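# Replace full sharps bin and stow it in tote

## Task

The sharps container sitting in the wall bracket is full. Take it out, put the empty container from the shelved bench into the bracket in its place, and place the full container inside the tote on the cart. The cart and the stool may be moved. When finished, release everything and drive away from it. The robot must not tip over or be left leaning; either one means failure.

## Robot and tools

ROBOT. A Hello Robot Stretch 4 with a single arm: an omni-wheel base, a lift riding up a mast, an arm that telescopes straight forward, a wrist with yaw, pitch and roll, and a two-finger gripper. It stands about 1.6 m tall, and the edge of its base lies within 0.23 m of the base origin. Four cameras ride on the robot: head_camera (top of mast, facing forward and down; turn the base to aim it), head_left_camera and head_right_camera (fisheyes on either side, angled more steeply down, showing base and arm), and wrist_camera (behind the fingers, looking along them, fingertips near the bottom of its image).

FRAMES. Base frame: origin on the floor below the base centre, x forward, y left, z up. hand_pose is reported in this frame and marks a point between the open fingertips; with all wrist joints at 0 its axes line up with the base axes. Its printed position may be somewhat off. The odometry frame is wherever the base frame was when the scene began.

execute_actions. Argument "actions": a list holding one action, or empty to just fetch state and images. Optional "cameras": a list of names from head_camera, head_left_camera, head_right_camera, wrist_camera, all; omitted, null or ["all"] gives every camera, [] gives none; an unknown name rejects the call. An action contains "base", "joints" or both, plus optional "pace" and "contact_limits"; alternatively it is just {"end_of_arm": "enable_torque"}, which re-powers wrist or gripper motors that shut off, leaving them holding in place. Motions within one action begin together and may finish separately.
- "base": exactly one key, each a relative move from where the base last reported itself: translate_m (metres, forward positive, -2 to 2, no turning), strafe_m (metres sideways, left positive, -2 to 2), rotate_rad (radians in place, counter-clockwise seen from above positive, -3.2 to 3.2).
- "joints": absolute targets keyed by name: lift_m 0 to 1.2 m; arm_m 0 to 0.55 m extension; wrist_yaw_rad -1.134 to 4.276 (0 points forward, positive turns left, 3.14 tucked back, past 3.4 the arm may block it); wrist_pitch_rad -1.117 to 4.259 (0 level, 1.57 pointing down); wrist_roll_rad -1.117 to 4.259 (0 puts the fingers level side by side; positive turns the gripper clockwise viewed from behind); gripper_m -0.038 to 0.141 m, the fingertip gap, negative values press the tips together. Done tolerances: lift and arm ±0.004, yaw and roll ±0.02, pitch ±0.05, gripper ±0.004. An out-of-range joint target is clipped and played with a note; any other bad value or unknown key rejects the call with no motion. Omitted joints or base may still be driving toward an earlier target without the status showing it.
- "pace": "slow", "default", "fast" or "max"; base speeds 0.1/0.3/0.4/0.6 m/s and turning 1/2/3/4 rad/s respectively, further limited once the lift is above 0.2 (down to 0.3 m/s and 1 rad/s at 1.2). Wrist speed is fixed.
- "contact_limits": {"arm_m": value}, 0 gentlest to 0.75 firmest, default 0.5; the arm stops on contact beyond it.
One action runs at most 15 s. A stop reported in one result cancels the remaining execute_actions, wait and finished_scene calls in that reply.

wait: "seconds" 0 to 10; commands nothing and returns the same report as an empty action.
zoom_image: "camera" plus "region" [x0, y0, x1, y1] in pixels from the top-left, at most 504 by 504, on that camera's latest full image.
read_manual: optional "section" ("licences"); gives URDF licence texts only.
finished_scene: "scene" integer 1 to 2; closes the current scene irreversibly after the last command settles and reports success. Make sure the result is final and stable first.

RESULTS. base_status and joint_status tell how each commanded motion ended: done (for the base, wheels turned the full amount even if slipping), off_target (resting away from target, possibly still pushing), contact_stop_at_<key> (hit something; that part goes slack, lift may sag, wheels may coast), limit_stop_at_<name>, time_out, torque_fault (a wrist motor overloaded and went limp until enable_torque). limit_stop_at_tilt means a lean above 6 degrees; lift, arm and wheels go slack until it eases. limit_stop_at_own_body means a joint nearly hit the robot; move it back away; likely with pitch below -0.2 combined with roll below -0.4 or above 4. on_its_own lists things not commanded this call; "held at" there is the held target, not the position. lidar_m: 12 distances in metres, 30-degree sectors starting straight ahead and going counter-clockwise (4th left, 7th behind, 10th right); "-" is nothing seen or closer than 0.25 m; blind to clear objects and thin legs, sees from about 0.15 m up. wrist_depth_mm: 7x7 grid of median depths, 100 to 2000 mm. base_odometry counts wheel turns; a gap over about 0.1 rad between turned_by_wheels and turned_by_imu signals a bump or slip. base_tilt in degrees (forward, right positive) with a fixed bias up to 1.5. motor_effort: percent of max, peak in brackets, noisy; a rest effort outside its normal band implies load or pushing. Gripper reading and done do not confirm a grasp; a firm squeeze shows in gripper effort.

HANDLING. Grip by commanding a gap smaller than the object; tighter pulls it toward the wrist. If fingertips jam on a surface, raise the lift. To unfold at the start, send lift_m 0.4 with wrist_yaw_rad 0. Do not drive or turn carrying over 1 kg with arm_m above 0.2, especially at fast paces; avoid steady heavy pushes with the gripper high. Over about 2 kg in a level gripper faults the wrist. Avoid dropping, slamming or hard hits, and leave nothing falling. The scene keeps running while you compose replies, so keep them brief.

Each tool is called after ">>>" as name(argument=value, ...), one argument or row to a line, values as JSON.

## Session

>>> execute_actions(
  actions=[],
)

Scene clock: 0.00 s.
base_odometry: x=+0.000 y=+0.000 heading=+0.000 (m, m, rad; odometry frame)
turned_by_wheels: +0.000 (rad since the last result)
turned_by_imu: +0.000 (rad since the last result)
base_tilt: forward=-0.1 right=-0.7 (deg)
lidar_m: 2.35 2.34 2.44 1.21 1.15 1.20 1.62 1.55 1.63 2.03 1.95 1.66
base_status: not commanded
joint_positions: lift_m=+0.194 arm_m=+0.001 wrist_yaw_rad=+3.193 wrist_pitch_rad=+0.015 wrist_roll_rad=+0.017 gripper_m=+0.057
joint_status: not commanded
motor_effort: lift_m=+20 arm_m=+0 wrist_yaw_rad=+1 wrist_pitch_rad=-7 wrist_roll_rad=+2 gripper_m=-3 wheel_0=-1 wheel_1=+0 wheel_2=+0 (%)
hand_pose: x=-0.1211 y=+0.0725 z=+0.3677 quat_wxyz=(-0.026, -0.008, +0.008, +1.000) (m; base frame)
wrist_depth_mm: - - 140 - - 1921 1708 / - - 138 - - 1366 1098 / - 109 138 - 1756 1308 1098 / 142 139 153 - 1756 1308 1078 / 215 - - - 1661 1281 1078 / 220 1464 196 1576 206 1366 1098 / 220 917 991 145 976 1060 1060
pictures: head_camera, head_left_camera, head_right_camera, wrist_camera
Images, in order (width x height): head_camera 420x560, head_left_camera 420x672, head_right_camera 420x672, wrist_camera 616x392.

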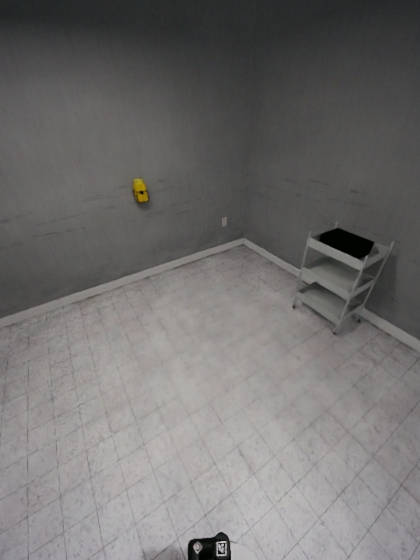

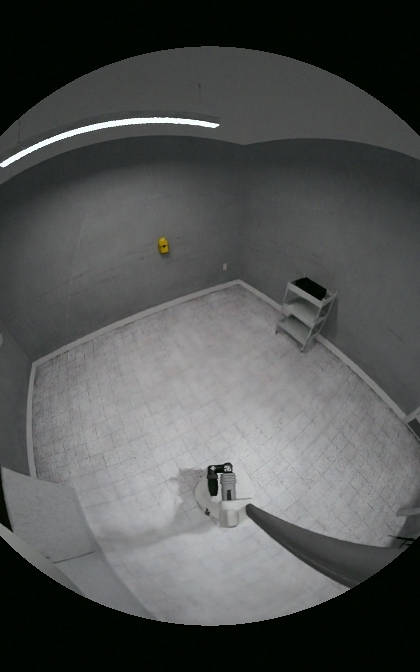

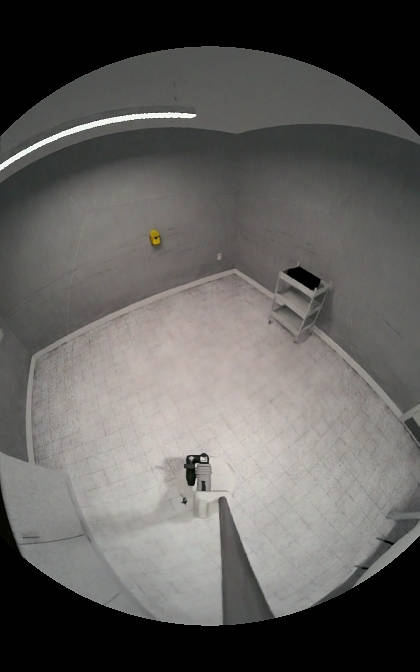

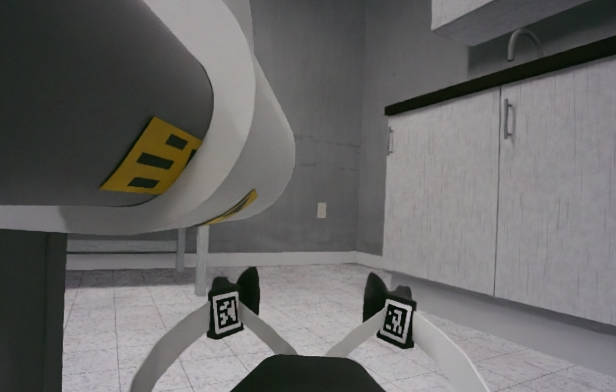

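>>> zoom_image(
  camera="head_camera",
  region=[100, 160, 180, 230],
)

>>> zoom_image(
  camera="head_camera",
  region=[270, 200, 420, 350],
)

>>> zoom_image(
  camera="head_camera",
  region=[0, 200, 280, 360],
)

>>> zoom_image(
  camera="head_right_camera",
  region=[280, 380, 420, 640],
)

Region (100, 160, 180, 230) of head_camera's 420x560 image, scaled by 6.300, with more detail than that image has; it fills the top 441 rows of this view, and the rest is white.

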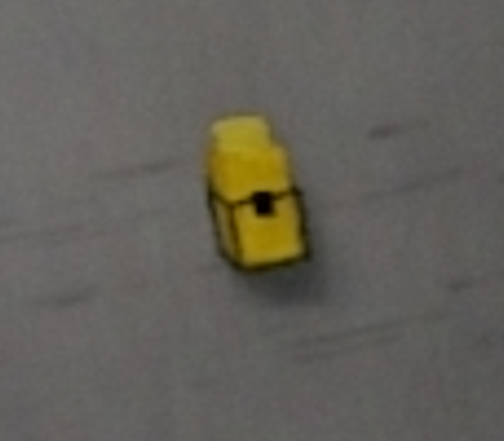

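Region (270, 200, 420, 350) of head_camera's 420x560 image, scaled by 3.360, with more detail than that image has.

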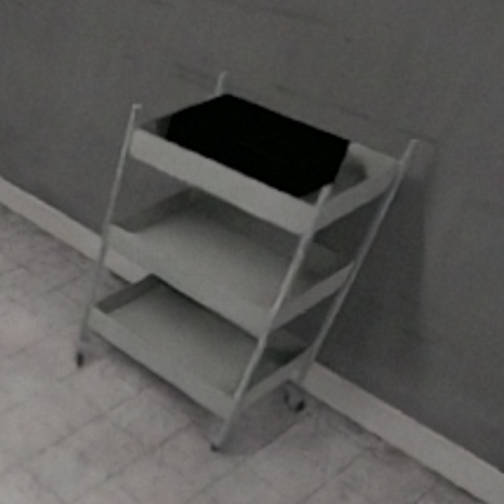

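Region (0, 200, 280, 360) of head_camera's 420x560 image, scaled by 1.800, with more detail than that image has; it fills the top 288 rows of this view, and the rest is white.

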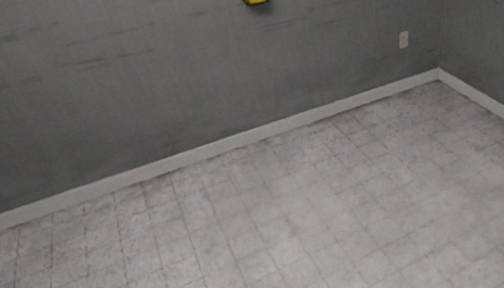

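Region (280, 380, 420, 640) of head_right_camera's 420x672 image, scaled by 1.938, with more detail than that image has; it fills the left 271 columns of this view, and the rest is white.

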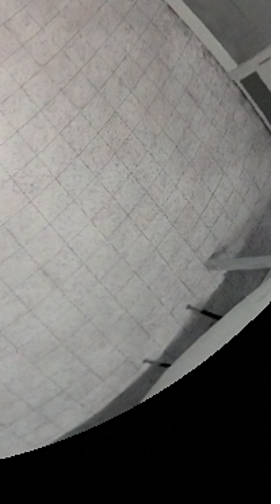

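>>> execute_actions(
  actions=[
    {"base": {"rotate_rad": 0.214}, "pace": "fast"},
  ],
  cameras=[],
)

>>> execute_actions(
  actions=[
    {"base": {"translate_m": 1.68}, "joints": {"lift_m": 0.9, "wrist_yaw_rad": 0.0, "wrist_roll_rad": 0.0, "gripper_m": 0.141}, "pace": "max"},
  ],
  cameras=[],
)

>>> execute_actions(
  actions=[
    {"base": {"rotate_rad": 0.317}, "joints": {"wrist_pitch_rad": 0.35}, "pace": "fast"},
  ],
)

Scene clock: 54.13 s.
base_odometry: x=+0.000 y=+0.000 heading=+0.214 (m, m, rad; odometry frame)
turned_by_wheels: +0.214 (rad since the last result)
turned_by_imu: +0.218 (rad since the last result)
base_tilt: forward=-0.2 right=-0.8 (deg)
lidar_m: 2.34 2.34 2.13 1.14 1.13 1.28 1.57 1.57 1.79 1.96 1.66 1.70
base_status: done
joint_positions: lift_m=+0.194 arm_m=+0.001 wrist_yaw_rad=+3.193 wrist_pitch_rad=+0.015 wrist_roll_rad=+0.017 gripper_m=+0.057
joint_status: not commanded
motor_effort: lift_m=+20(20) arm_m=+0(0) wrist_yaw_rad=+1(1) wrist_pitch_rad=-6(7) wrist_roll_rad=+2(3) gripper_m=-2(4) wheel_0=+1(4) wheel_1=+2(7) wheel_2=+3(6) (%)
hand_pose: x=-0.1211 y=+0.0725 z=+0.3677 quat_wxyz=(-0.026, -0.008, +0.008, +1.000) (m; base frame)
wrist_depth_mm: - - 140 - - - 1863 / - - 138 - - - 1281 / - 109 138 - - 1618 1229 / 141 139 153 - - 1576 1205 / 215 - - - - 1576 1205 / 220 1430 196 1576 205 1499 1255 / 220 917 991 145 976 1060 1118
pictures: none
No camera images: the call's "cameras" was empty. Leave "cameras" out to get every camera's image.

Scene clock: 58.50 s.
base_odometry: x=+1.642 y=+0.358 heading=+0.214 (m, m, rad; odometry frame)
turned_by_wheels: +0.000 (rad since the last result)
turned_by_imu: +0.003 (rad since the last result)
base_tilt: forward=-0.2 right=-0.7 (deg)
lidar_m: 0.65 0.76 0.86 1.41 2.29 2.02 3.14 3.19 1.20 1.09 1.41 0.92
base_status: done
joint_positions: lift_m=+0.900 arm_m=+0.001 wrist_yaw_rad=+0.000 wrist_pitch_rad=+0.015 wrist_roll_rad=+0.000 gripper_m=+0.141
joint_status: all done
motor_effort: lift_m=+23(27) arm_m=+0(0) wrist_yaw_rad=+1(7) wrist_pitch_rad=-7(7) wrist_roll_rad=+1(0) gripper_m=+0(3) wheel_0=-2(8) wheel_1=-2(7) wheel_2=+1(15) (%)
hand_pose: x=+0.4599 y=-0.0874 z=+1.0735 quat_wxyz=(+1.000, +0.000, +0.008, +0.000) (m; base frame)
wrist_depth_mm: 512 544 585 627 676 741 809 / 517 549 585 627 683 741 798 / 512 544 585 627 676 741 809 / 517 549 585 627 683 741 809 / 508 517 585 627 676 741 809 / 517 430 574 627 668 213 798 / 512 445 585 146 683 723 809
pictures: none
No camera images: the call's "cameras" was empty. Leave "cameras" out to get every camera's image.

Scene clock: 59.60 s.
base_odometry: x=+1.642 y=+0.358 heading=+0.531 (m, m, rad; odometry frame)
turned_by_wheels: +0.317 (rad since the last result)
turned_by_imu: +0.321 (rad since the last result)
base_tilt: forward=-0.1 right=-0.8 (deg)
lidar_m: 0.67 0.80 1.11 2.28 2.02 2.39 4.08 2.03 1.09 1.40 1.12 0.79
base_status: done
joint_positions: lift_m=+0.900 arm_m=+0.001 wrist_yaw_rad=+0.000 wrist_pitch_rad=+0.352 wrist_roll_rad=+0.000 gripper_m=+0.141
joint_status: all done
motor_effort: lift_m=+23(23) arm_m=+0(0) wrist_yaw_rad=+1(1) wrist_pitch_rad=-5(5) wrist_roll_rad=+1(2) gripper_m=-1(0) wheel_0=-1(6) wheel_1=-1(6) wheel_2=-2(6) (%)
hand_pose: x=+0.4423 y=-0.0874 z=+0.9786 quat_wxyz=(+0.985, +0.000, +0.175, +0.000) (m; base frame)
wrist_depth_mm: 508 504 504 500 500 500 496 / 530 525 525 525 521 517 517 / 549 554 544 459 539 544 539 / 585 580 574 473 564 564 564 / 609 609 609 492 591 597 591 / 640 627 627 627 621 213 621 / 683 668 668 146 668 654 661
pictures: head_camera, head_left_camera, head_right_camera, wrist_camera
Images, in order (width x height): head_camera 420x560, head_left_camera 420x672, head_right_camera 420x672, wrist_camera 616x392.

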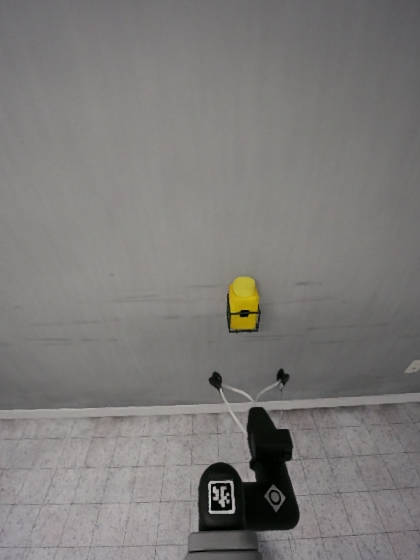

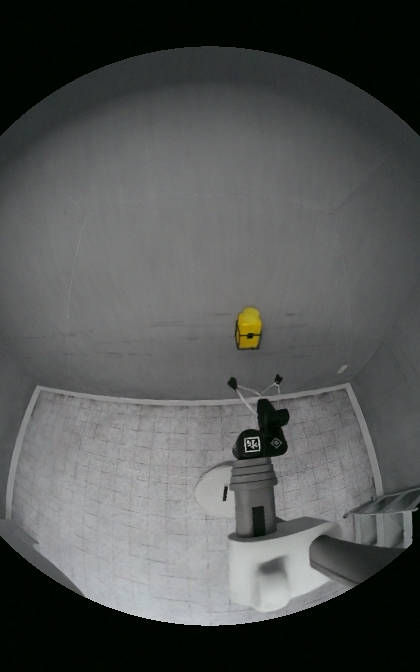

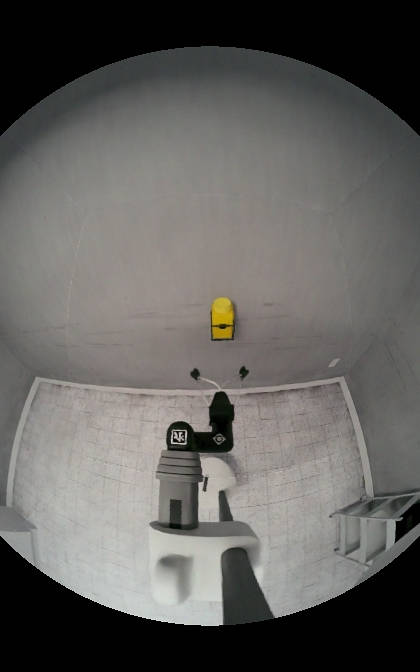

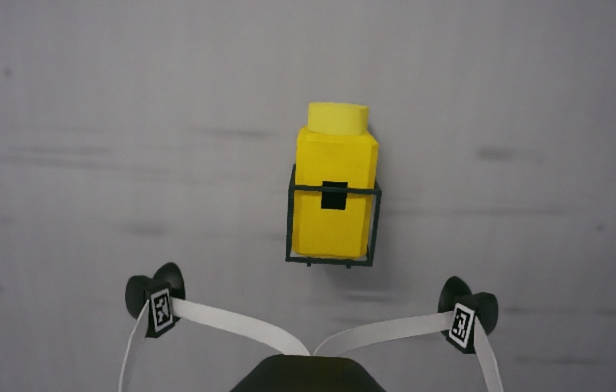

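Very close to aligned. Taking a closer look for fine adjustment.

>>> zoom_image(
  camera="wrist_camera",
  region=[250, 90, 420, 280],
)

>>> zoom_image(
  camera="head_camera",
  region=[0, 360, 420, 440],
)

Region (250, 90, 420, 280) of wrist_camera's 616x392 image, scaled by 2.653; it fills the left 451 columns of this view, and the rest is white.

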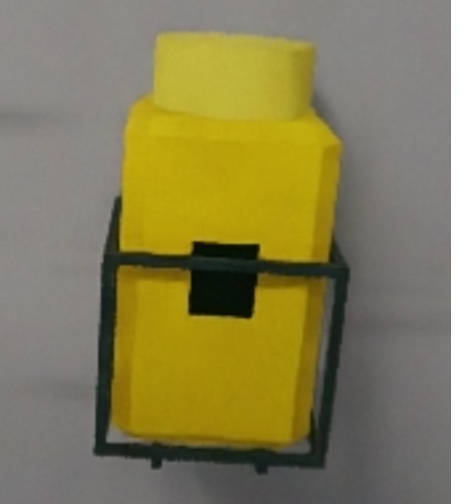

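Region (0, 360, 420, 440) of head_camera's 420x560 image, scaled by 1.200, with more detail than that image has; it fills the top 96 rows of this view, and the rest is white.

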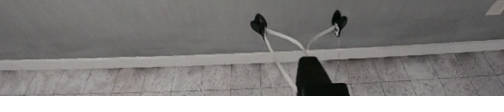

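>>> execute_actions(
  actions=[
    {"base": {"strafe_m": -0.028}, "joints": {"lift_m": 0.924, "arm_m": 0.19}},
  ],
  cameras=["wrist_camera"],
)

Scene clock: 80.67 s.
base_odometry: x=+1.656 y=+0.333 heading=+0.531 (m, m, rad; odometry frame)
turned_by_wheels: +0.000 (rad since the last result)
turned_by_imu: +0.001 (rad since the last result)
base_tilt: forward=-0.1 right=-0.7 (deg)
lidar_m: 0.67 0.79 1.11 2.30 2.04 2.43 3.96 2.01 1.08 1.37 1.13 0.80
base_status: done
joint_positions: lift_m=+0.924 arm_m=+0.188 wrist_yaw_rad=+0.000 wrist_pitch_rad=+0.352 wrist_roll_rad=+0.000 gripper_m=+0.141
joint_status: all done
motor_effort: lift_m=+24(24) arm_m=+9(9) wrist_yaw_rad=+1(1) wrist_pitch_rad=-7(6) wrist_roll_rad=+1(2) gripper_m=+0(0) wheel_0=+0(7) wheel_1=+1(9) wheel_2=+0(1) (%)
hand_pose: x=+0.6301 y=-0.0874 z=+1.0024 quat_wxyz=(+0.985, +0.000, +0.175, +0.000) (m; base frame)
wrist_depth_mm: 334 332 330 330 329 327 327 / 349 347 345 345 345 342 340 / 364 362 362 353 357 357 355 / 382 379 377 278 373 373 375 / 404 399 394 283 392 392 392 / 424 415 290 298 309 213 413 / 449 442 439 146 439 433 430
pictures: wrist_camera
Images, in order (width x height): wrist_camera 616x392.

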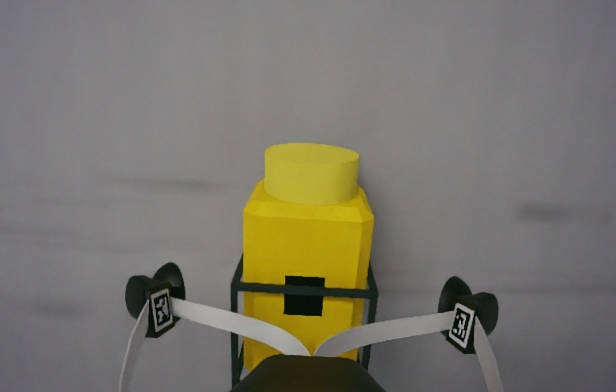

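>>> zoom_image(
  camera="wrist_camera",
  region=[210, 130, 410, 340],
)

Region (210, 130, 410, 340) of wrist_camera's 616x392 image, scaled by 2.400; it fills the left 480 columns of this view, and the rest is white.

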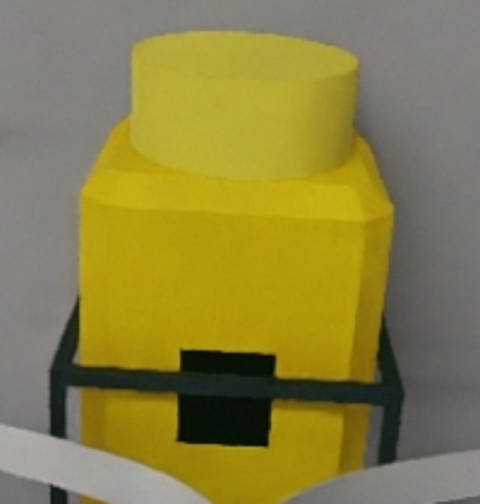

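>>> zoom_image(
  camera="wrist_camera",
  region=[222, 240, 392, 340],
)

Region (222, 240, 392, 340) of wrist_camera's 616x392 image, scaled by 2.965; it fills the top 296 rows of this view, and the rest is white.

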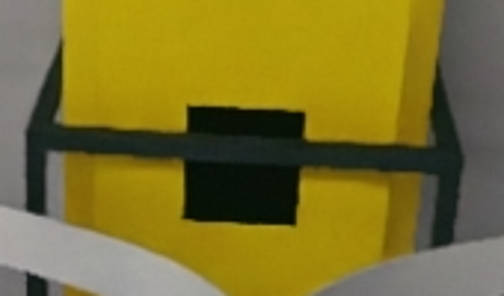

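>>> execute_actions(
  actions=[
    {"base": {"strafe_m": 0.005}, "joints": {"arm_m": 0.295}},
  ],
  cameras=["wrist_camera"],
)

Scene clock: 122.40 s.
base_odometry: x=+1.653 y=+0.338 heading=+0.531 (m, m, rad; odometry frame)
turned_by_wheels: +0.000 (rad since the last result)
turned_by_imu: +0.001 (rad since the last result)
base_tilt: forward=-0.1 right=-0.8 (deg)
lidar_m: 0.68 0.80 1.10 2.30 2.04 2.41 3.95 2.02 1.09 1.39 1.12 0.80
base_status: done
joint_positions: lift_m=+0.924 arm_m=+0.293 wrist_yaw_rad=+0.000 wrist_pitch_rad=+0.352 wrist_roll_rad=+0.000 gripper_m=+0.141
joint_status: all done
motor_effort: lift_m=+24(24) arm_m=+9(7) wrist_yaw_rad=+1(1) wrist_pitch_rad=-7(6) wrist_roll_rad=+2(1) gripper_m=+0(1) wheel_0=-1(6) wheel_1=-2(8) wheel_2=+0(2) (%)
hand_pose: x=+0.7351 y=-0.0874 z=+1.0024 quat_wxyz=(+0.985, +0.000, +0.175, +0.000) (m; base frame)
wrist_depth_mm: 237 236 236 234 233 232 233 / 248 246 245 244 244 242 241 / 258 258 256 256 254 253 252 / 272 270 268 200 262 266 265 / 286 283 278 180 273 278 277 / 303 293 183 179 180 213 293 / 317 314 198 146 198 306 307
pictures: wrist_camera
Images, in order (width x height): wrist_camera 616x392.

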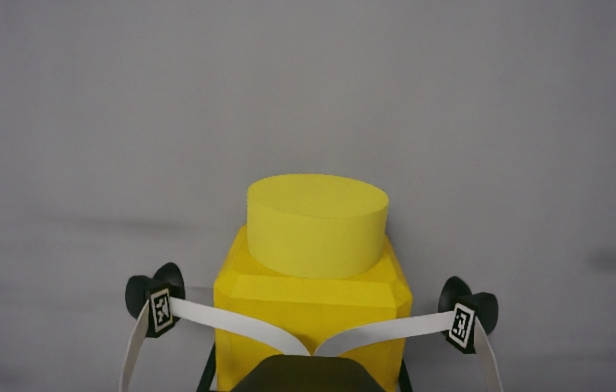

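>>> execute_actions(
  actions=[
    {"joints": {"gripper_m": 0.045, "arm_m": 0.304}},
  ],
  cameras=["wrist_camera"],
)

Scene clock: 130.17 s.
base_odometry: x=+1.653 y=+0.338 heading=+0.531 (m, m, rad; odometry frame)
turned_by_wheels: +0.000 (rad since the last result)
turned_by_imu: +0.001 (rad since the last result)
base_tilt: forward=-0.2 right=-0.7 (deg)
lidar_m: 0.67 0.80 1.11 2.30 2.04 2.42 3.95 2.03 1.08 1.39 1.11 0.80
base_status: not commanded
joint_positions: lift_m=+0.924 arm_m=+0.303 wrist_yaw_rad=+0.004 wrist_pitch_rad=+0.354 wrist_roll_rad=+0.000 gripper_m=+0.046
joint_status: all done
motor_effort: lift_m=+23(24) arm_m=+5(10) wrist_yaw_rad=-11(10) wrist_pitch_rad=-12(18) wrist_roll_rad=+2(2) gripper_m=-24(25) wheel_0=-1(1) wheel_1=-2(2) wheel_2=+1(1) (%)
hand_pose: x=+0.7450 y=-0.0864 z=+1.0019 quat_wxyz=(+0.984, +0.000, +0.176, +0.002) (m; base frame)
wrist_depth_mm: 228 226 224 224 223 223 220 / 237 236 236 234 233 231 230 / 248 246 246 246 244 242 241 / 260 259 256 179 251 254 253 / 276 273 266 159 186 266 266 / 290 283 163 161 162 278 281 / 307 303 178 164 167 177 294
pictures: wrist_camera
Images, in order (width x height): wrist_camera 616x392.

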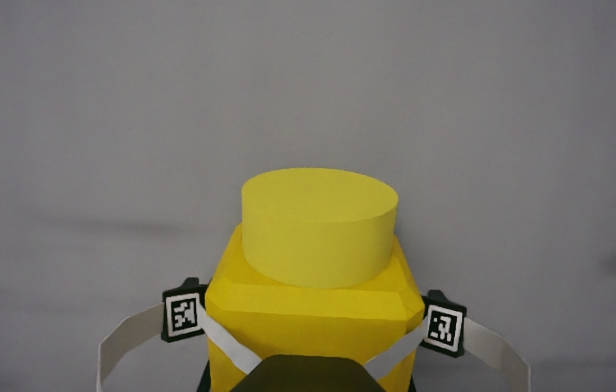

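>>> execute_actions(
  actions=[
    {"joints": {"arm_m": 0.311, "lift_m": 1.05}},
  ],
  cameras=["wrist_camera", "head_right_camera"],
)

Scene clock: 136.70 s.
base_odometry: x=+1.653 y=+0.338 heading=+0.531 (m, m, rad; odometry frame)
turned_by_wheels: +0.000 (rad since the last result)
turned_by_imu: +0.001 (rad since the last result)
base_tilt: forward=-0.2 right=-0.7 (deg)
lidar_m: 0.66 0.80 1.07 2.30 2.03 2.41 3.96 2.00 1.09 1.39 1.12 0.80
base_status: not commanded
joint_positions: lift_m=+1.050 arm_m=+0.309 wrist_yaw_rad=+0.000 wrist_pitch_rad=+0.359 wrist_roll_rad=+0.000 gripper_m=+0.045
joint_status: all done
on_its_own: wrist_pitch_rad is at rest, and its effort (-26) is outside its rest range (-23 to +23)
motor_effort: lift_m=+26(27) arm_m=+9(9) wrist_yaw_rad=+1(10) wrist_pitch_rad=-26(26) wrist_roll_rad=+2(2) gripper_m=-21(28) wheel_0=-1(1) wheel_1=-2(2) wheel_2=+1(1) (%)
hand_pose: x=+0.7506 y=-0.0873 z=+1.1265 quat_wxyz=(+0.984, +0.000, +0.178, +0.000) (m; base frame)
wrist_depth_mm: 222 220 220 220 218 217 216 / 231 231 229 229 228 227 225 / 243 242 241 240 238 237 236 / 255 253 251 180 247 249 248 / 270 268 260 160 189 263 262 / 285 278 163 161 162 273 276 / 301 297 174 163 167 177 291
pictures: head_right_camera, wrist_camera
Images, in order (width x height): head_right_camera 420x672, wrist_camera 616x392.

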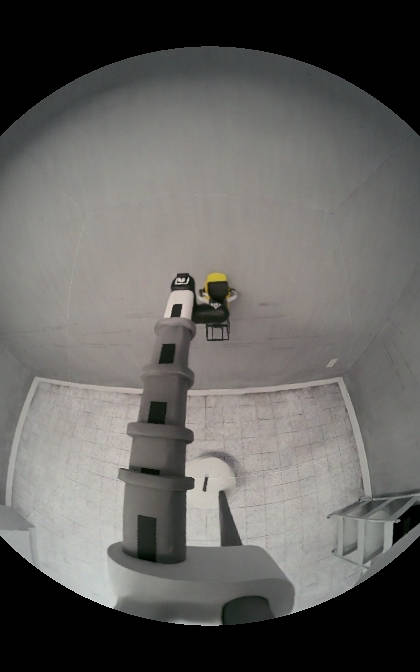

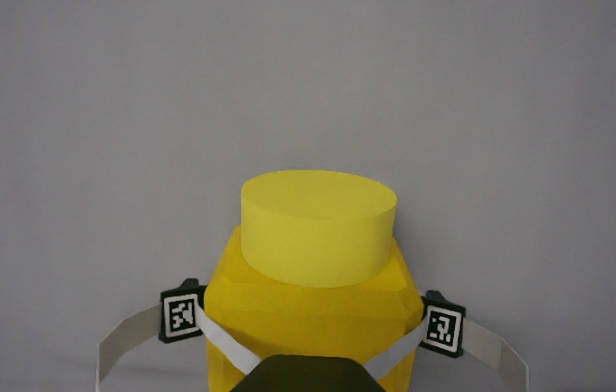

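>>> execute_actions(
  actions=[
    {"base": {"rotate_rad": -2.053}, "joints": {"arm_m": 0.0}},
  ],
)

Scene clock: 156.70 s.
base_odometry: x=+1.653 y=+0.338 heading=-1.522 (m, m, rad; odometry frame)
turned_by_wheels: -2.052 (rad since the last result)
turned_by_imu: -2.078 (rad since the last result)
base_tilt: forward=-0.2 right=-0.8 (deg)
lidar_m: 0.38 1.39 1.07 0.77 0.65 0.81 1.17 2.29 2.02 2.54 3.14 0.39
base_status: done
joint_positions: lift_m=+1.050 arm_m=+0.002 wrist_yaw_rad=+0.000 wrist_pitch_rad=+0.359 wrist_roll_rad=+0.000 gripper_m=+0.045
joint_status: all done
on_its_own: wrist_pitch_rad is at rest, and its effort (-25) is outside its rest range (-23 to +23)
motor_effort: lift_m=+25(26) arm_m=-9(9) wrist_yaw_rad=+1(4) wrist_pitch_rad=-25(25) wrist_roll_rad=+2(2) gripper_m=-19(19) wheel_0=+2(5) wheel_1=+2(8) wheel_2=+2(11) (%)
hand_pose: x=+0.4431 y=-0.0875 z=+1.1265 quat_wxyz=(+0.984, +0.000, +0.178, +0.000) (m; base frame)
wrist_depth_mm: 946 1025 1138 1229 1397 1576 1808 / 991 1078 1182 1308 1430 1661 1921 / 1042 1118 1255 1366 1576 1808 - / 1078 1182 1281 180 1618 1863 - / 1138 1229 1281 160 189 - - / 1160 1229 163 161 162 - - / 1205 1336 175 163 167 177 1756
pictures: head_camera, head_left_camera, head_right_camera, wrist_camera
Images, in order (width x height): head_camera 420x560, head_left_camera 420x672, head_right_camera 420x672, wrist_camera 616x392.

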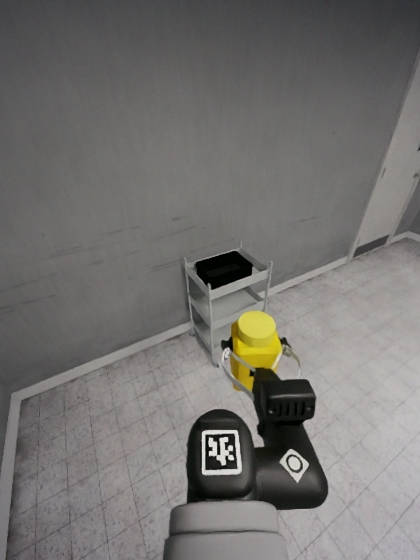

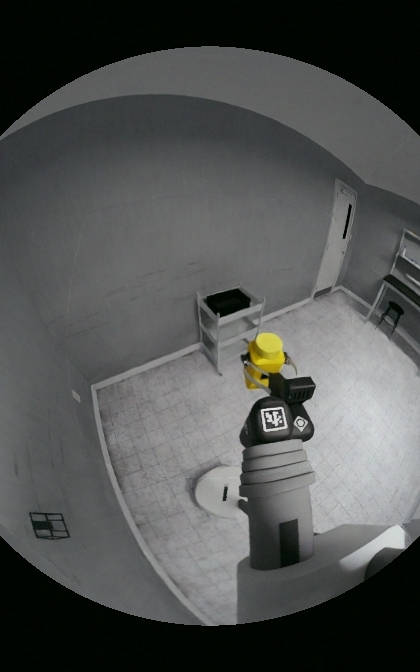

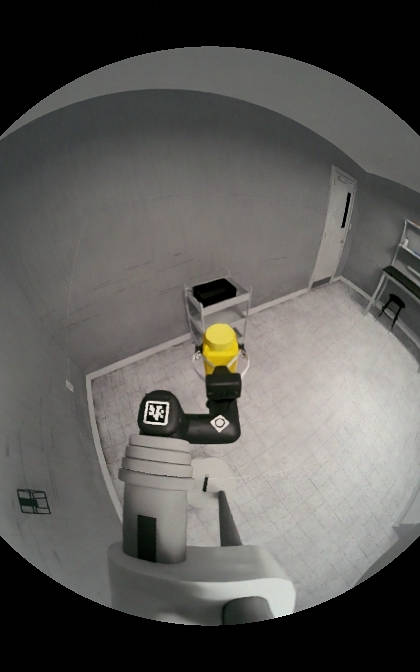

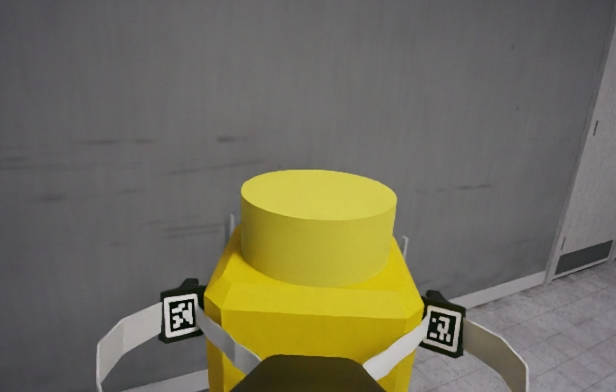

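>>> zoom_image(
  camera="head_camera",
  region=[175, 230, 285, 320],
)

>>> zoom_image(
  camera="head_right_camera",
  region=[340, 200, 420, 340],
)

Region (175, 230, 285, 320) of head_camera's 420x560 image, scaled by 4.582, with more detail than that image has; it fills the top 412 rows of this view, and the rest is white.

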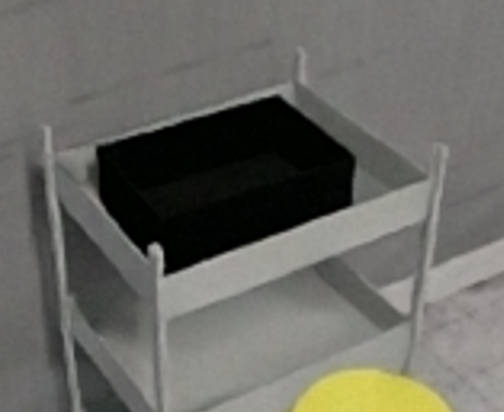

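Region (340, 200, 420, 340) of head_right_camera's 420x672 image, scaled by 3.600, with more detail than that image has; it fills the left 288 columns of this view, and the rest is white.

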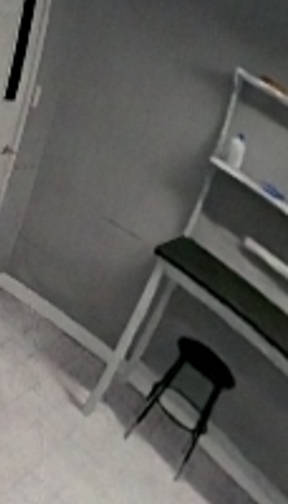

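>>> zoom_image(
  camera="head_camera",
  region=[170, 280, 290, 390],
)

Region (170, 280, 290, 390) of head_camera's 420x560 image, scaled by 4.200, with more detail than that image has; it fills the top 462 rows of this view, and the rest is white.

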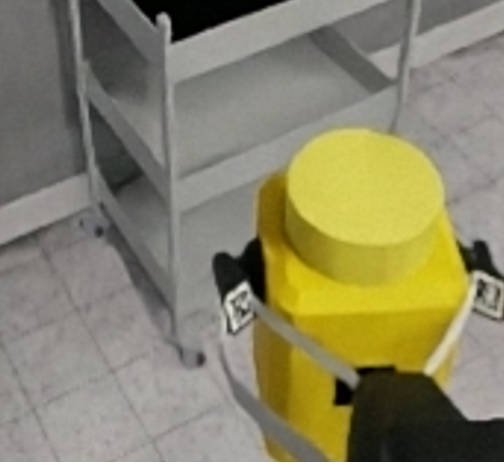

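>>> execute_actions(
  actions=[
    {"base": {"translate_m": 0.53}, "joints": {"arm_m": 0.335, "lift_m": 0.87, "wrist_yaw_rad": 0.2}},
  ],
)

Scene clock: 213.17 s.
base_odometry: x=+1.679 y=-0.192 heading=-1.522 (m, m, rad; odometry frame)
turned_by_wheels: +0.000 (rad since the last result)
turned_by_imu: +0.002 (rad since the last result)
base_tilt: forward=-0.1 right=-0.7 (deg)
lidar_m: 0.55 0.92 0.98 1.04 1.01 0.97 1.55 2.76 2.32 3.00 2.91 0.69
base_status: done
joint_positions: lift_m=+0.870 arm_m=+0.333 wrist_yaw_rad=+0.200 wrist_pitch_rad=+0.359 wrist_roll_rad=+0.000 gripper_m=+0.045
joint_status: all done
on_its_own: wrist_pitch_rad is at rest, and its effort (-25) is outside its rest range (-23 to +23)
motor_effort: lift_m=+19(22) arm_m=+9(11) wrist_yaw_rad=+0(10) wrist_pitch_rad=-25(26) wrist_roll_rad=+2(2) gripper_m=-19(21) wheel_0=-1(5) wheel_1=+0(6) wheel_2=+0(12) (%)
hand_pose: x=+0.7865 y=-0.0320 z=+0.9470 quat_wxyz=(+0.979, -0.018, +0.177, +0.098) (m; base frame)
wrist_depth_mm: 370 392 410 433 455 488 512 / 384 407 430 452 480 512 539 / 402 427 449 473 504 539 574 / 421 442 466 180 525 574 615 / 439 466 480 159 189 615 654 / 462 477 163 161 163 640 707 / 480 496 174 163 167 177 759
pictures: head_camera, head_left_camera, head_right_camera, wrist_camera
Images, in order (width x height): head_camera 420x560, head_left_camera 420x672, head_right_camera 420x672, wrist_camera 616x392.

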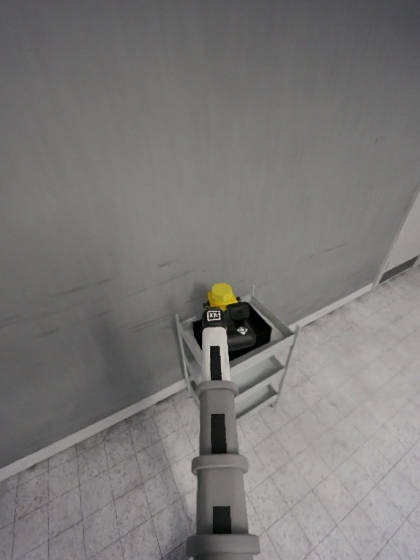

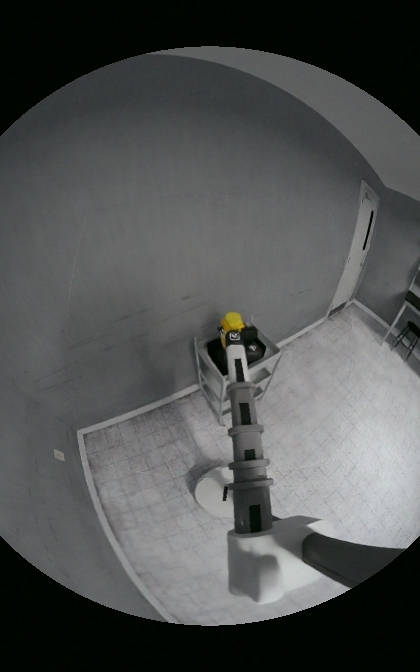

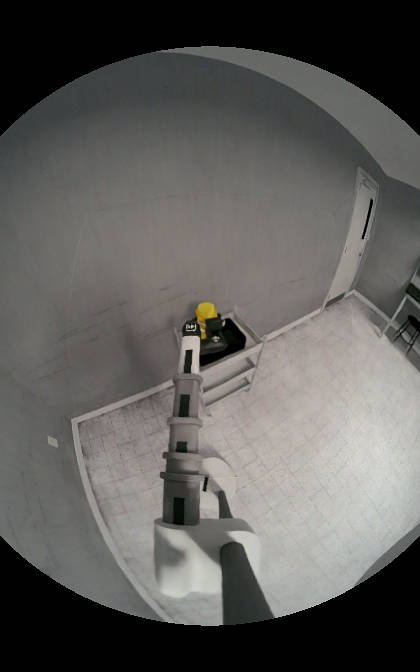

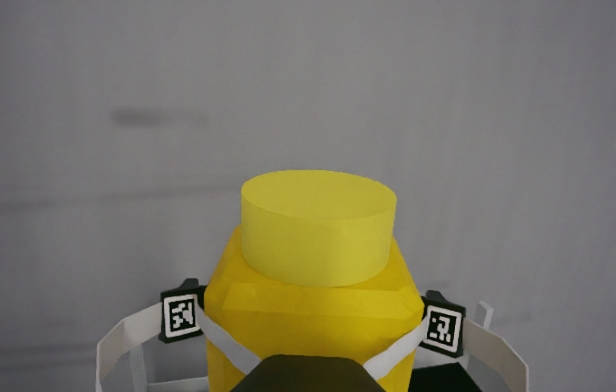

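>>> zoom_image(
  camera="head_camera",
  region=[165, 270, 310, 390],
)

Region (165, 270, 310, 390) of head_camera's 420x560 image, scaled by 3.476, with more detail than that image has; it fills the top 417 rows of this view, and the rest is white.

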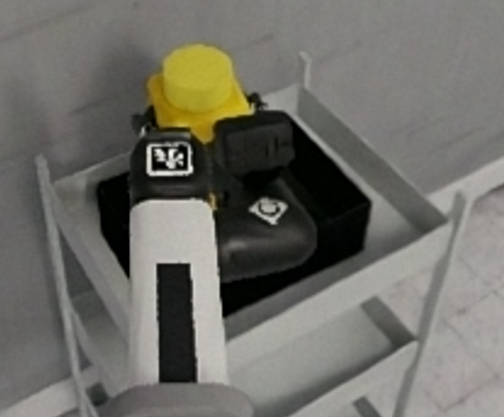

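>>> execute_actions(
  actions=[
    {"joints": {"arm_m": 0.35, "lift_m": 0.845}},
  ],
  cameras=[],
)

>>> execute_actions(
  actions=[
    {"joints": {"lift_m": 0.755}},
  ],
  cameras=["head_camera", "wrist_camera"],
)

Scene clock: 245.97 s.
base_odometry: x=+1.679 y=-0.192 heading=-1.522 (m, m, rad; odometry frame)
turned_by_wheels: +0.000 (rad since the last result)
turned_by_imu: +0.001 (rad since the last result)
base_tilt: forward=-0.2 right=-0.7 (deg)
lidar_m: 0.55 0.92 0.97 1.04 0.99 0.99 1.56 2.75 2.34 3.01 2.92 0.71
base_status: not commanded
joint_positions: lift_m=+0.845 arm_m=+0.348 wrist_yaw_rad=+0.200 wrist_pitch_rad=+0.359 wrist_roll_rad=+0.000 gripper_m=+0.045
joint_status: all done
on_its_own: wrist_pitch_rad is at rest, and its effort (-25) is outside its rest range (-23 to +23)
motor_effort: lift_m=+18(18) arm_m=+9(9) wrist_yaw_rad=+1(0) wrist_pitch_rad=-25(26) wrist_roll_rad=+2(2) gripper_m=-19(20) wheel_0=-1(1) wheel_1=+0(0) wheel_2=+0(0) (%)
hand_pose: x=+0.8014 y=-0.0320 z=+0.9221 quat_wxyz=(+0.979, -0.018, +0.178, +0.098) (m; base frame)
wrist_depth_mm: 362 379 399 421 442 473 500 / 375 394 415 442 466 500 525 / 392 413 436 462 488 525 554 / 410 430 452 180 517 554 597 / 427 452 462 160 189 597 634 / 449 462 163 161 162 615 691 / 469 404 174 163 167 177 741
pictures: none
No camera images: the call's "cameras" was empty. Leave "cameras" out to get every camera's image.

Scene clock: 247.33 s.
base_odometry: x=+1.679 y=-0.192 heading=-1.522 (m, m, rad; odometry frame)
turned_by_wheels: +0.000 (rad since the last result)
turned_by_imu: +0.000 (rad since the last result)
base_tilt: forward=-0.2 right=-0.7 (deg)
lidar_m: 0.56 0.91 0.98 1.05 1.02 0.98 1.53 2.77 2.34 3.01 2.93 0.71
base_status: not commanded
joint_positions: lift_m=+0.755 arm_m=+0.348 wrist_yaw_rad=+0.200 wrist_pitch_rad=+0.359 wrist_roll_rad=+0.000 gripper_m=+0.045
joint_status: all done
on_its_own: wrist_pitch_rad is at rest, and its effort (-25) is outside its rest range (-23 to +23)
motor_effort: lift_m=+19(20) arm_m=+9(9) wrist_yaw_rad=-1(1) wrist_pitch_rad=-25(26) wrist_roll_rad=+2(2) gripper_m=-21(24) wheel_0=-1(1) wheel_1=+0(0) wheel_2=+0(0) (%)
hand_pose: x=+0.8014 y=-0.0320 z=+0.8320 quat_wxyz=(+0.979, -0.018, +0.178, +0.098) (m; base frame)
wrist_depth_mm: 362 377 399 421 442 473 500 / 373 394 415 439 466 500 525 / 389 413 436 462 488 521 559 / 407 430 452 180 508 559 591 / 427 449 462 159 189 574 634 / 449 373 163 161 162 373 668 / 473 322 174 163 166 177 300
pictures: head_camera, wrist_camera
Images, in order (width x height): head_camera 420x560, wrist_camera 616x392.

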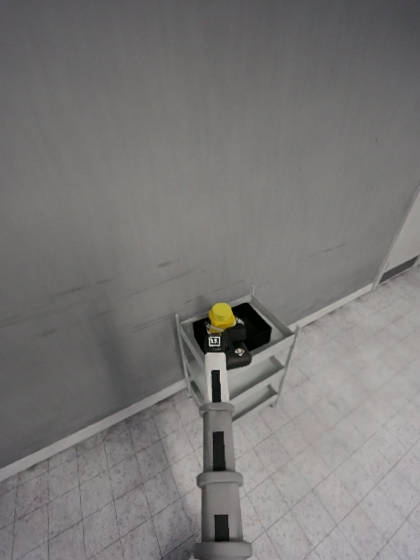

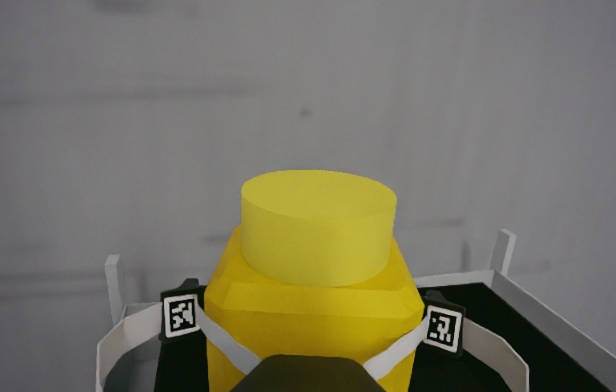

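>>> execute_actions(
  actions=[
    {"joints": {"lift_m": 0.728}, "pace": "slow"},
  ],
  cameras=["wrist_camera"],
)

Scene clock: 262.23 s.
base_odometry: x=+1.679 y=-0.192 heading=-1.522 (m, m, rad; odometry frame)
turned_by_wheels: +0.000 (rad since the last result)
turned_by_imu: +0.001 (rad since the last result)
base_tilt: forward=-0.2 right=-0.7 (deg)
lidar_m: 0.56 0.92 0.97 1.05 1.01 0.97 1.54 2.77 2.34 2.99 2.91 0.71
base_status: not commanded
joint_positions: lift_m=+0.728 arm_m=+0.348 wrist_yaw_rad=+0.200 wrist_pitch_rad=+0.359 wrist_roll_rad=+0.000 gripper_m=+0.045
joint_status: all done
on_its_own: wrist_pitch_rad is at rest, and its effort (-26) is outside its rest range (-23 to +23)
motor_effort: lift_m=+18(18) arm_m=+9(9) wrist_yaw_rad=+1(1) wrist_pitch_rad=-26(25) wrist_roll_rad=+2(2) gripper_m=-21(18) wheel_0=-1(1) wheel_1=+0(0) wheel_2=+0(0) (%)
hand_pose: x=+0.8014 y=-0.0320 z=+0.8051 quat_wxyz=(+0.979, -0.018, +0.178, +0.098) (m; base frame)
wrist_depth_mm: 362 379 399 418 445 473 504 / 375 394 418 439 466 496 525 / 392 413 436 462 492 525 559 / 410 433 449 179 517 554 597 / 430 449 466 160 189 469 640 / 452 349 163 161 163 342 370 / 473 257 174 163 167 178 296
pictures: wrist_camera
Images, in order (width x height): wrist_camera 616x392.

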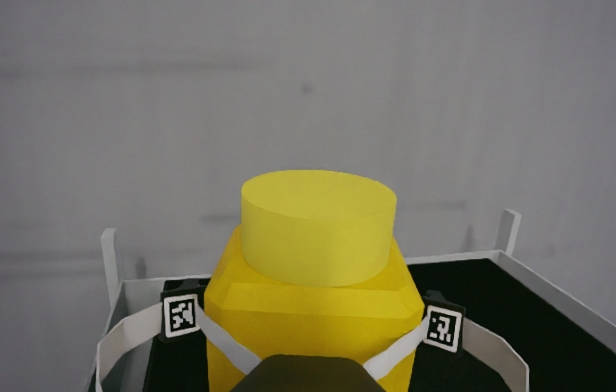

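>>> execute_actions(
  actions=[
    {"joints": {"lift_m": 0.71}, "pace": "slow"},
  ],
  cameras=["wrist_camera"],
)

Scene clock: 265.50 s.
base_odometry: x=+1.679 y=-0.192 heading=-1.522 (m, m, rad; odometry frame)
turned_by_wheels: +0.000 (rad since the last result)
turned_by_imu: +0.001 (rad since the last result)
base_tilt: forward=-0.2 right=-0.8 (deg)
lidar_m: 0.55 0.93 0.98 1.04 1.01 1.00 1.55 2.75 2.34 2.99 2.93 0.69
base_status: not commanded
joint_positions: lift_m=+0.710 arm_m=+0.348 wrist_yaw_rad=+0.200 wrist_pitch_rad=+0.358 wrist_roll_rad=+0.000 gripper_m=+0.045
joint_status: all done
motor_effort: lift_m=+18(18) arm_m=+9(9) wrist_yaw_rad=+0(0) wrist_pitch_rad=-23(27) wrist_roll_rad=+2(2) gripper_m=-20(18) wheel_0=-1(1) wheel_1=+0(0) wheel_2=+0(0) (%)
hand_pose: x=+0.8016 y=-0.0320 z=+0.7874 quat_wxyz=(+0.979, -0.018, +0.177, +0.098) (m; base frame)
wrist_depth_mm: 359 379 397 421 442 473 504 / 375 394 418 439 466 496 525 / 392 413 436 462 492 525 559 / 410 433 449 179 512 554 597 / 427 442 303 160 189 373 627 / 449 303 162 161 162 340 300 / 466 239 175 163 167 177 294
pictures: wrist_camera
Images, in order (width x height): wrist_camera 616x392.

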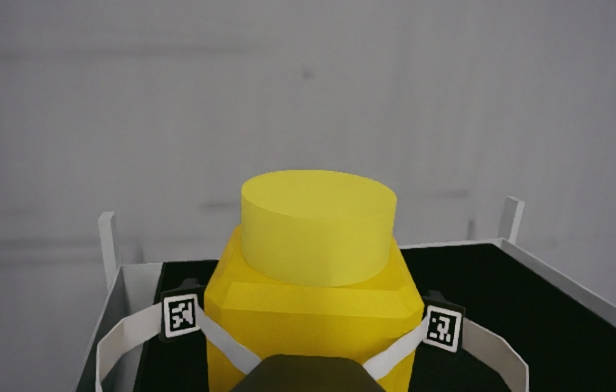

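>>> execute_actions(
  actions=[
    {"joints": {"lift_m": 0.704, "gripper_m": 0.118, "arm_m": 0.338}},
  ],
  cameras=["wrist_camera"],
)

Scene clock: 272.33 s.
base_odometry: x=+1.679 y=-0.192 heading=-1.522 (m, m, rad; odometry frame)
turned_by_wheels: +0.000 (rad since the last result)
turned_by_imu: +0.001 (rad since the last result)
base_tilt: forward=-0.1 right=-0.8 (deg)
lidar_m: 0.57 0.91 0.98 1.05 1.01 0.97 1.54 2.76 2.34 2.99 2.92 0.71
base_status: not commanded
joint_positions: lift_m=+0.704 arm_m=+0.339 wrist_yaw_rad=+0.200 wrist_pitch_rad=+0.352 wrist_roll_rad=+0.000 gripper_m=+0.118
joint_status: all done
motor_effort: lift_m=+16(18) arm_m=-8(9) wrist_yaw_rad=+3(4) wrist_pitch_rad=-5(22) wrist_roll_rad=+2(2) gripper_m=-1(19) wheel_0=-1(1) wheel_1=+0(0) wheel_2=+0(0) (%)
hand_pose: x=+0.7931 y=-0.0320 z=+0.7832 quat_wxyz=(+0.980, -0.017, +0.174, +0.098) (m; base frame)
wrist_depth_mm: 368 389 407 427 455 484 512 / 382 402 424 452 473 508 535 / 397 421 442 469 500 535 569 / 415 436 459 177 521 559 603 / 436 449 223 178 196 375 640 / 455 324 185 178 180 345 303 / 473 264 204 144 196 329 297
pictures: wrist_camera
Images, in order (width x height): wrist_camera 616x392.

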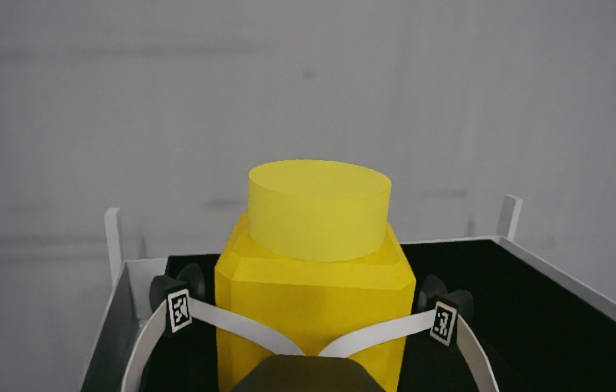

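>>> execute_actions(
  actions=[
    {"joints": {"lift_m": 0.78, "arm_m": 0.0, "gripper_m": 0.141}},
  ],
  cameras=["head_camera"],
)

>>> execute_actions(
  actions=[
    {"base": {"rotate_rad": -1.05}, "joints": {"lift_m": 0.35, "wrist_yaw_rad": 0.0}, "pace": "max"},
  ],
)

Scene clock: 304.83 s.
base_odometry: x=+1.679 y=-0.192 heading=-1.522 (m, m, rad; odometry frame)
turned_by_wheels: +0.000 (rad since the last result)
turned_by_imu: +0.001 (rad since the last result)
base_tilt: forward=-0.2 right=-0.7 (deg)
lidar_m: 0.57 0.92 0.96 1.05 1.00 0.99 1.56 2.76 2.33 2.99 2.91 0.69
base_status: not commanded
joint_positions: lift_m=+0.780 arm_m=+0.002 wrist_yaw_rad=+0.200 wrist_pitch_rad=+0.352 wrist_roll_rad=+0.000 gripper_m=+0.141
joint_status: all done
motor_effort: lift_m=+24(25) arm_m=-9(10) wrist_yaw_rad=+1(1) wrist_pitch_rad=-9(7) wrist_roll_rad=+2(2) gripper_m=+3(1) wheel_0=-1(1) wheel_1=+0(0) wheel_2=+0(0) (%)
hand_pose: x=+0.4557 y=-0.0319 z=+0.8583 quat_wxyz=(+0.980, -0.017, +0.174, +0.098) (m; base frame)
wrist_depth_mm: 609 640 676 707 759 798 842 / 634 668 699 741 788 831 878 / 661 699 741 778 831 891 931 / 699 723 778 788 691 931 1008 / 723 759 788 559 521 621 1042 / 741 759 820 480 492 213 504 / 778 831 891 146 452 496 1205
pictures: head_camera
Images, in order (width x height): head_camera 420x560.

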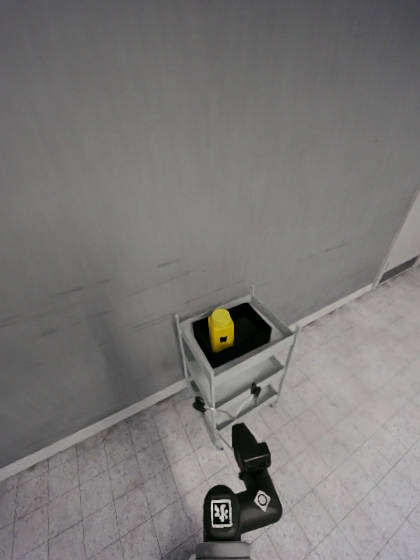

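Scene clock: 306.50 s.
base_odometry: x=+1.679 y=-0.192 heading=-2.572 (m, m, rad; odometry frame)
turned_by_wheels: -1.050 (rad since the last result)
turned_by_imu: -1.064 (rad since the last result)
base_tilt: forward=-0.2 right=-0.7 (deg)
lidar_m: 2.91 0.69 0.56 0.91 0.99 1.05 1.02 0.98 1.52 2.75 2.31 2.99
base_status: done
joint_positions: lift_m=+0.350 arm_m=+0.002 wrist_yaw_rad=+0.000 wrist_pitch_rad=+0.352 wrist_roll_rad=+0.000 gripper_m=+0.141
joint_status: all done
motor_effort: lift_m=+18(21) arm_m=-8(9) wrist_yaw_rad=+1(6) wrist_pitch_rad=-8(7) wrist_roll_rad=+2(2) gripper_m=+0(2) wheel_0=-2(3) wheel_1=-1(8) wheel_2=-1(9) (%)
hand_pose: x=+0.4437 y=-0.0874 z=+0.4289 quat_wxyz=(+0.985, +0.000, +0.175, +0.000) (m; base frame)
wrist_depth_mm: 1336 1863 - - - - - / 1336 1863 - - - - - / 1366 1921 - - - - - / 1336 1618 1661 1808 1808 1921 - / 1118 1138 1182 1229 1255 1281 1308 / 878 809 878 946 946 213 991 / 732 732 750 146 778 759 809
pictures: head_camera, head_left_camera, head_right_camera, wrist_camera
Images, in order (width x height): head_camera 420x560, head_left_camera 420x672, head_right_camera 420x672, wrist_camera 616x392.

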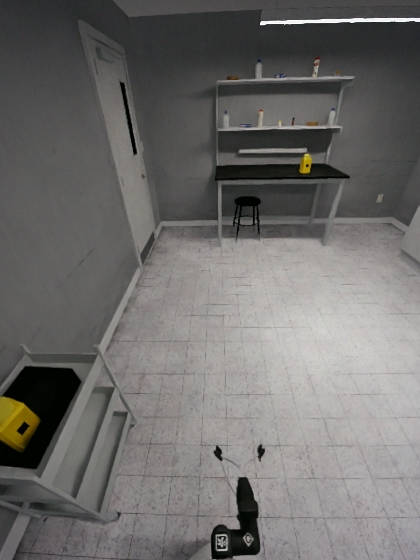

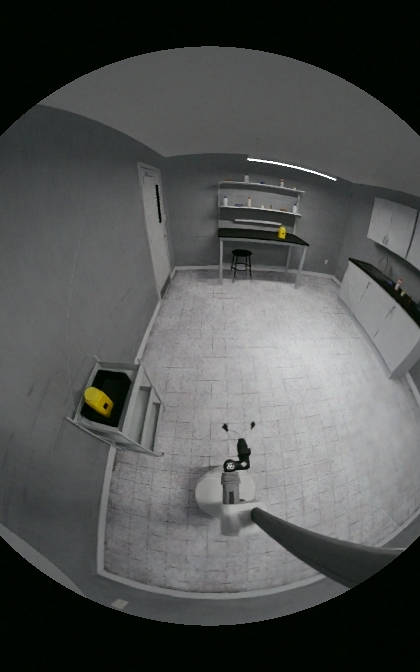

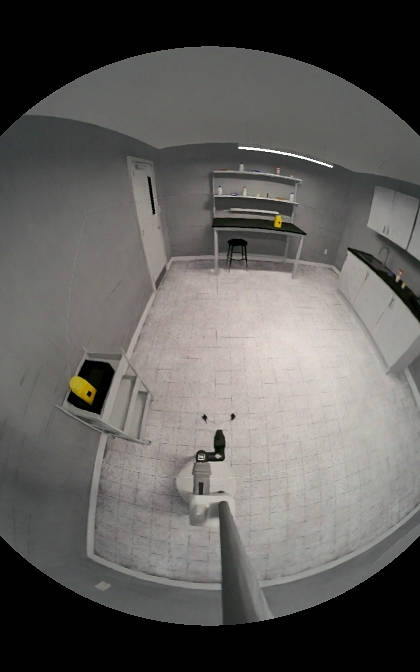

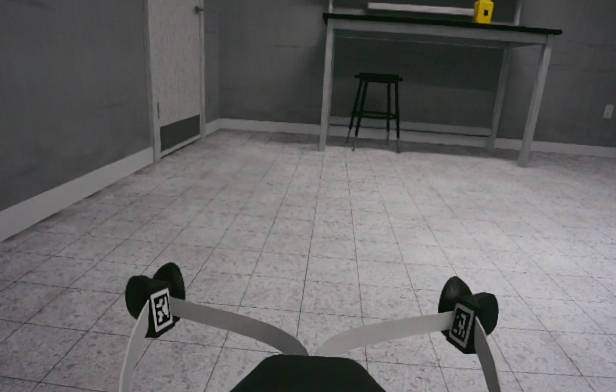

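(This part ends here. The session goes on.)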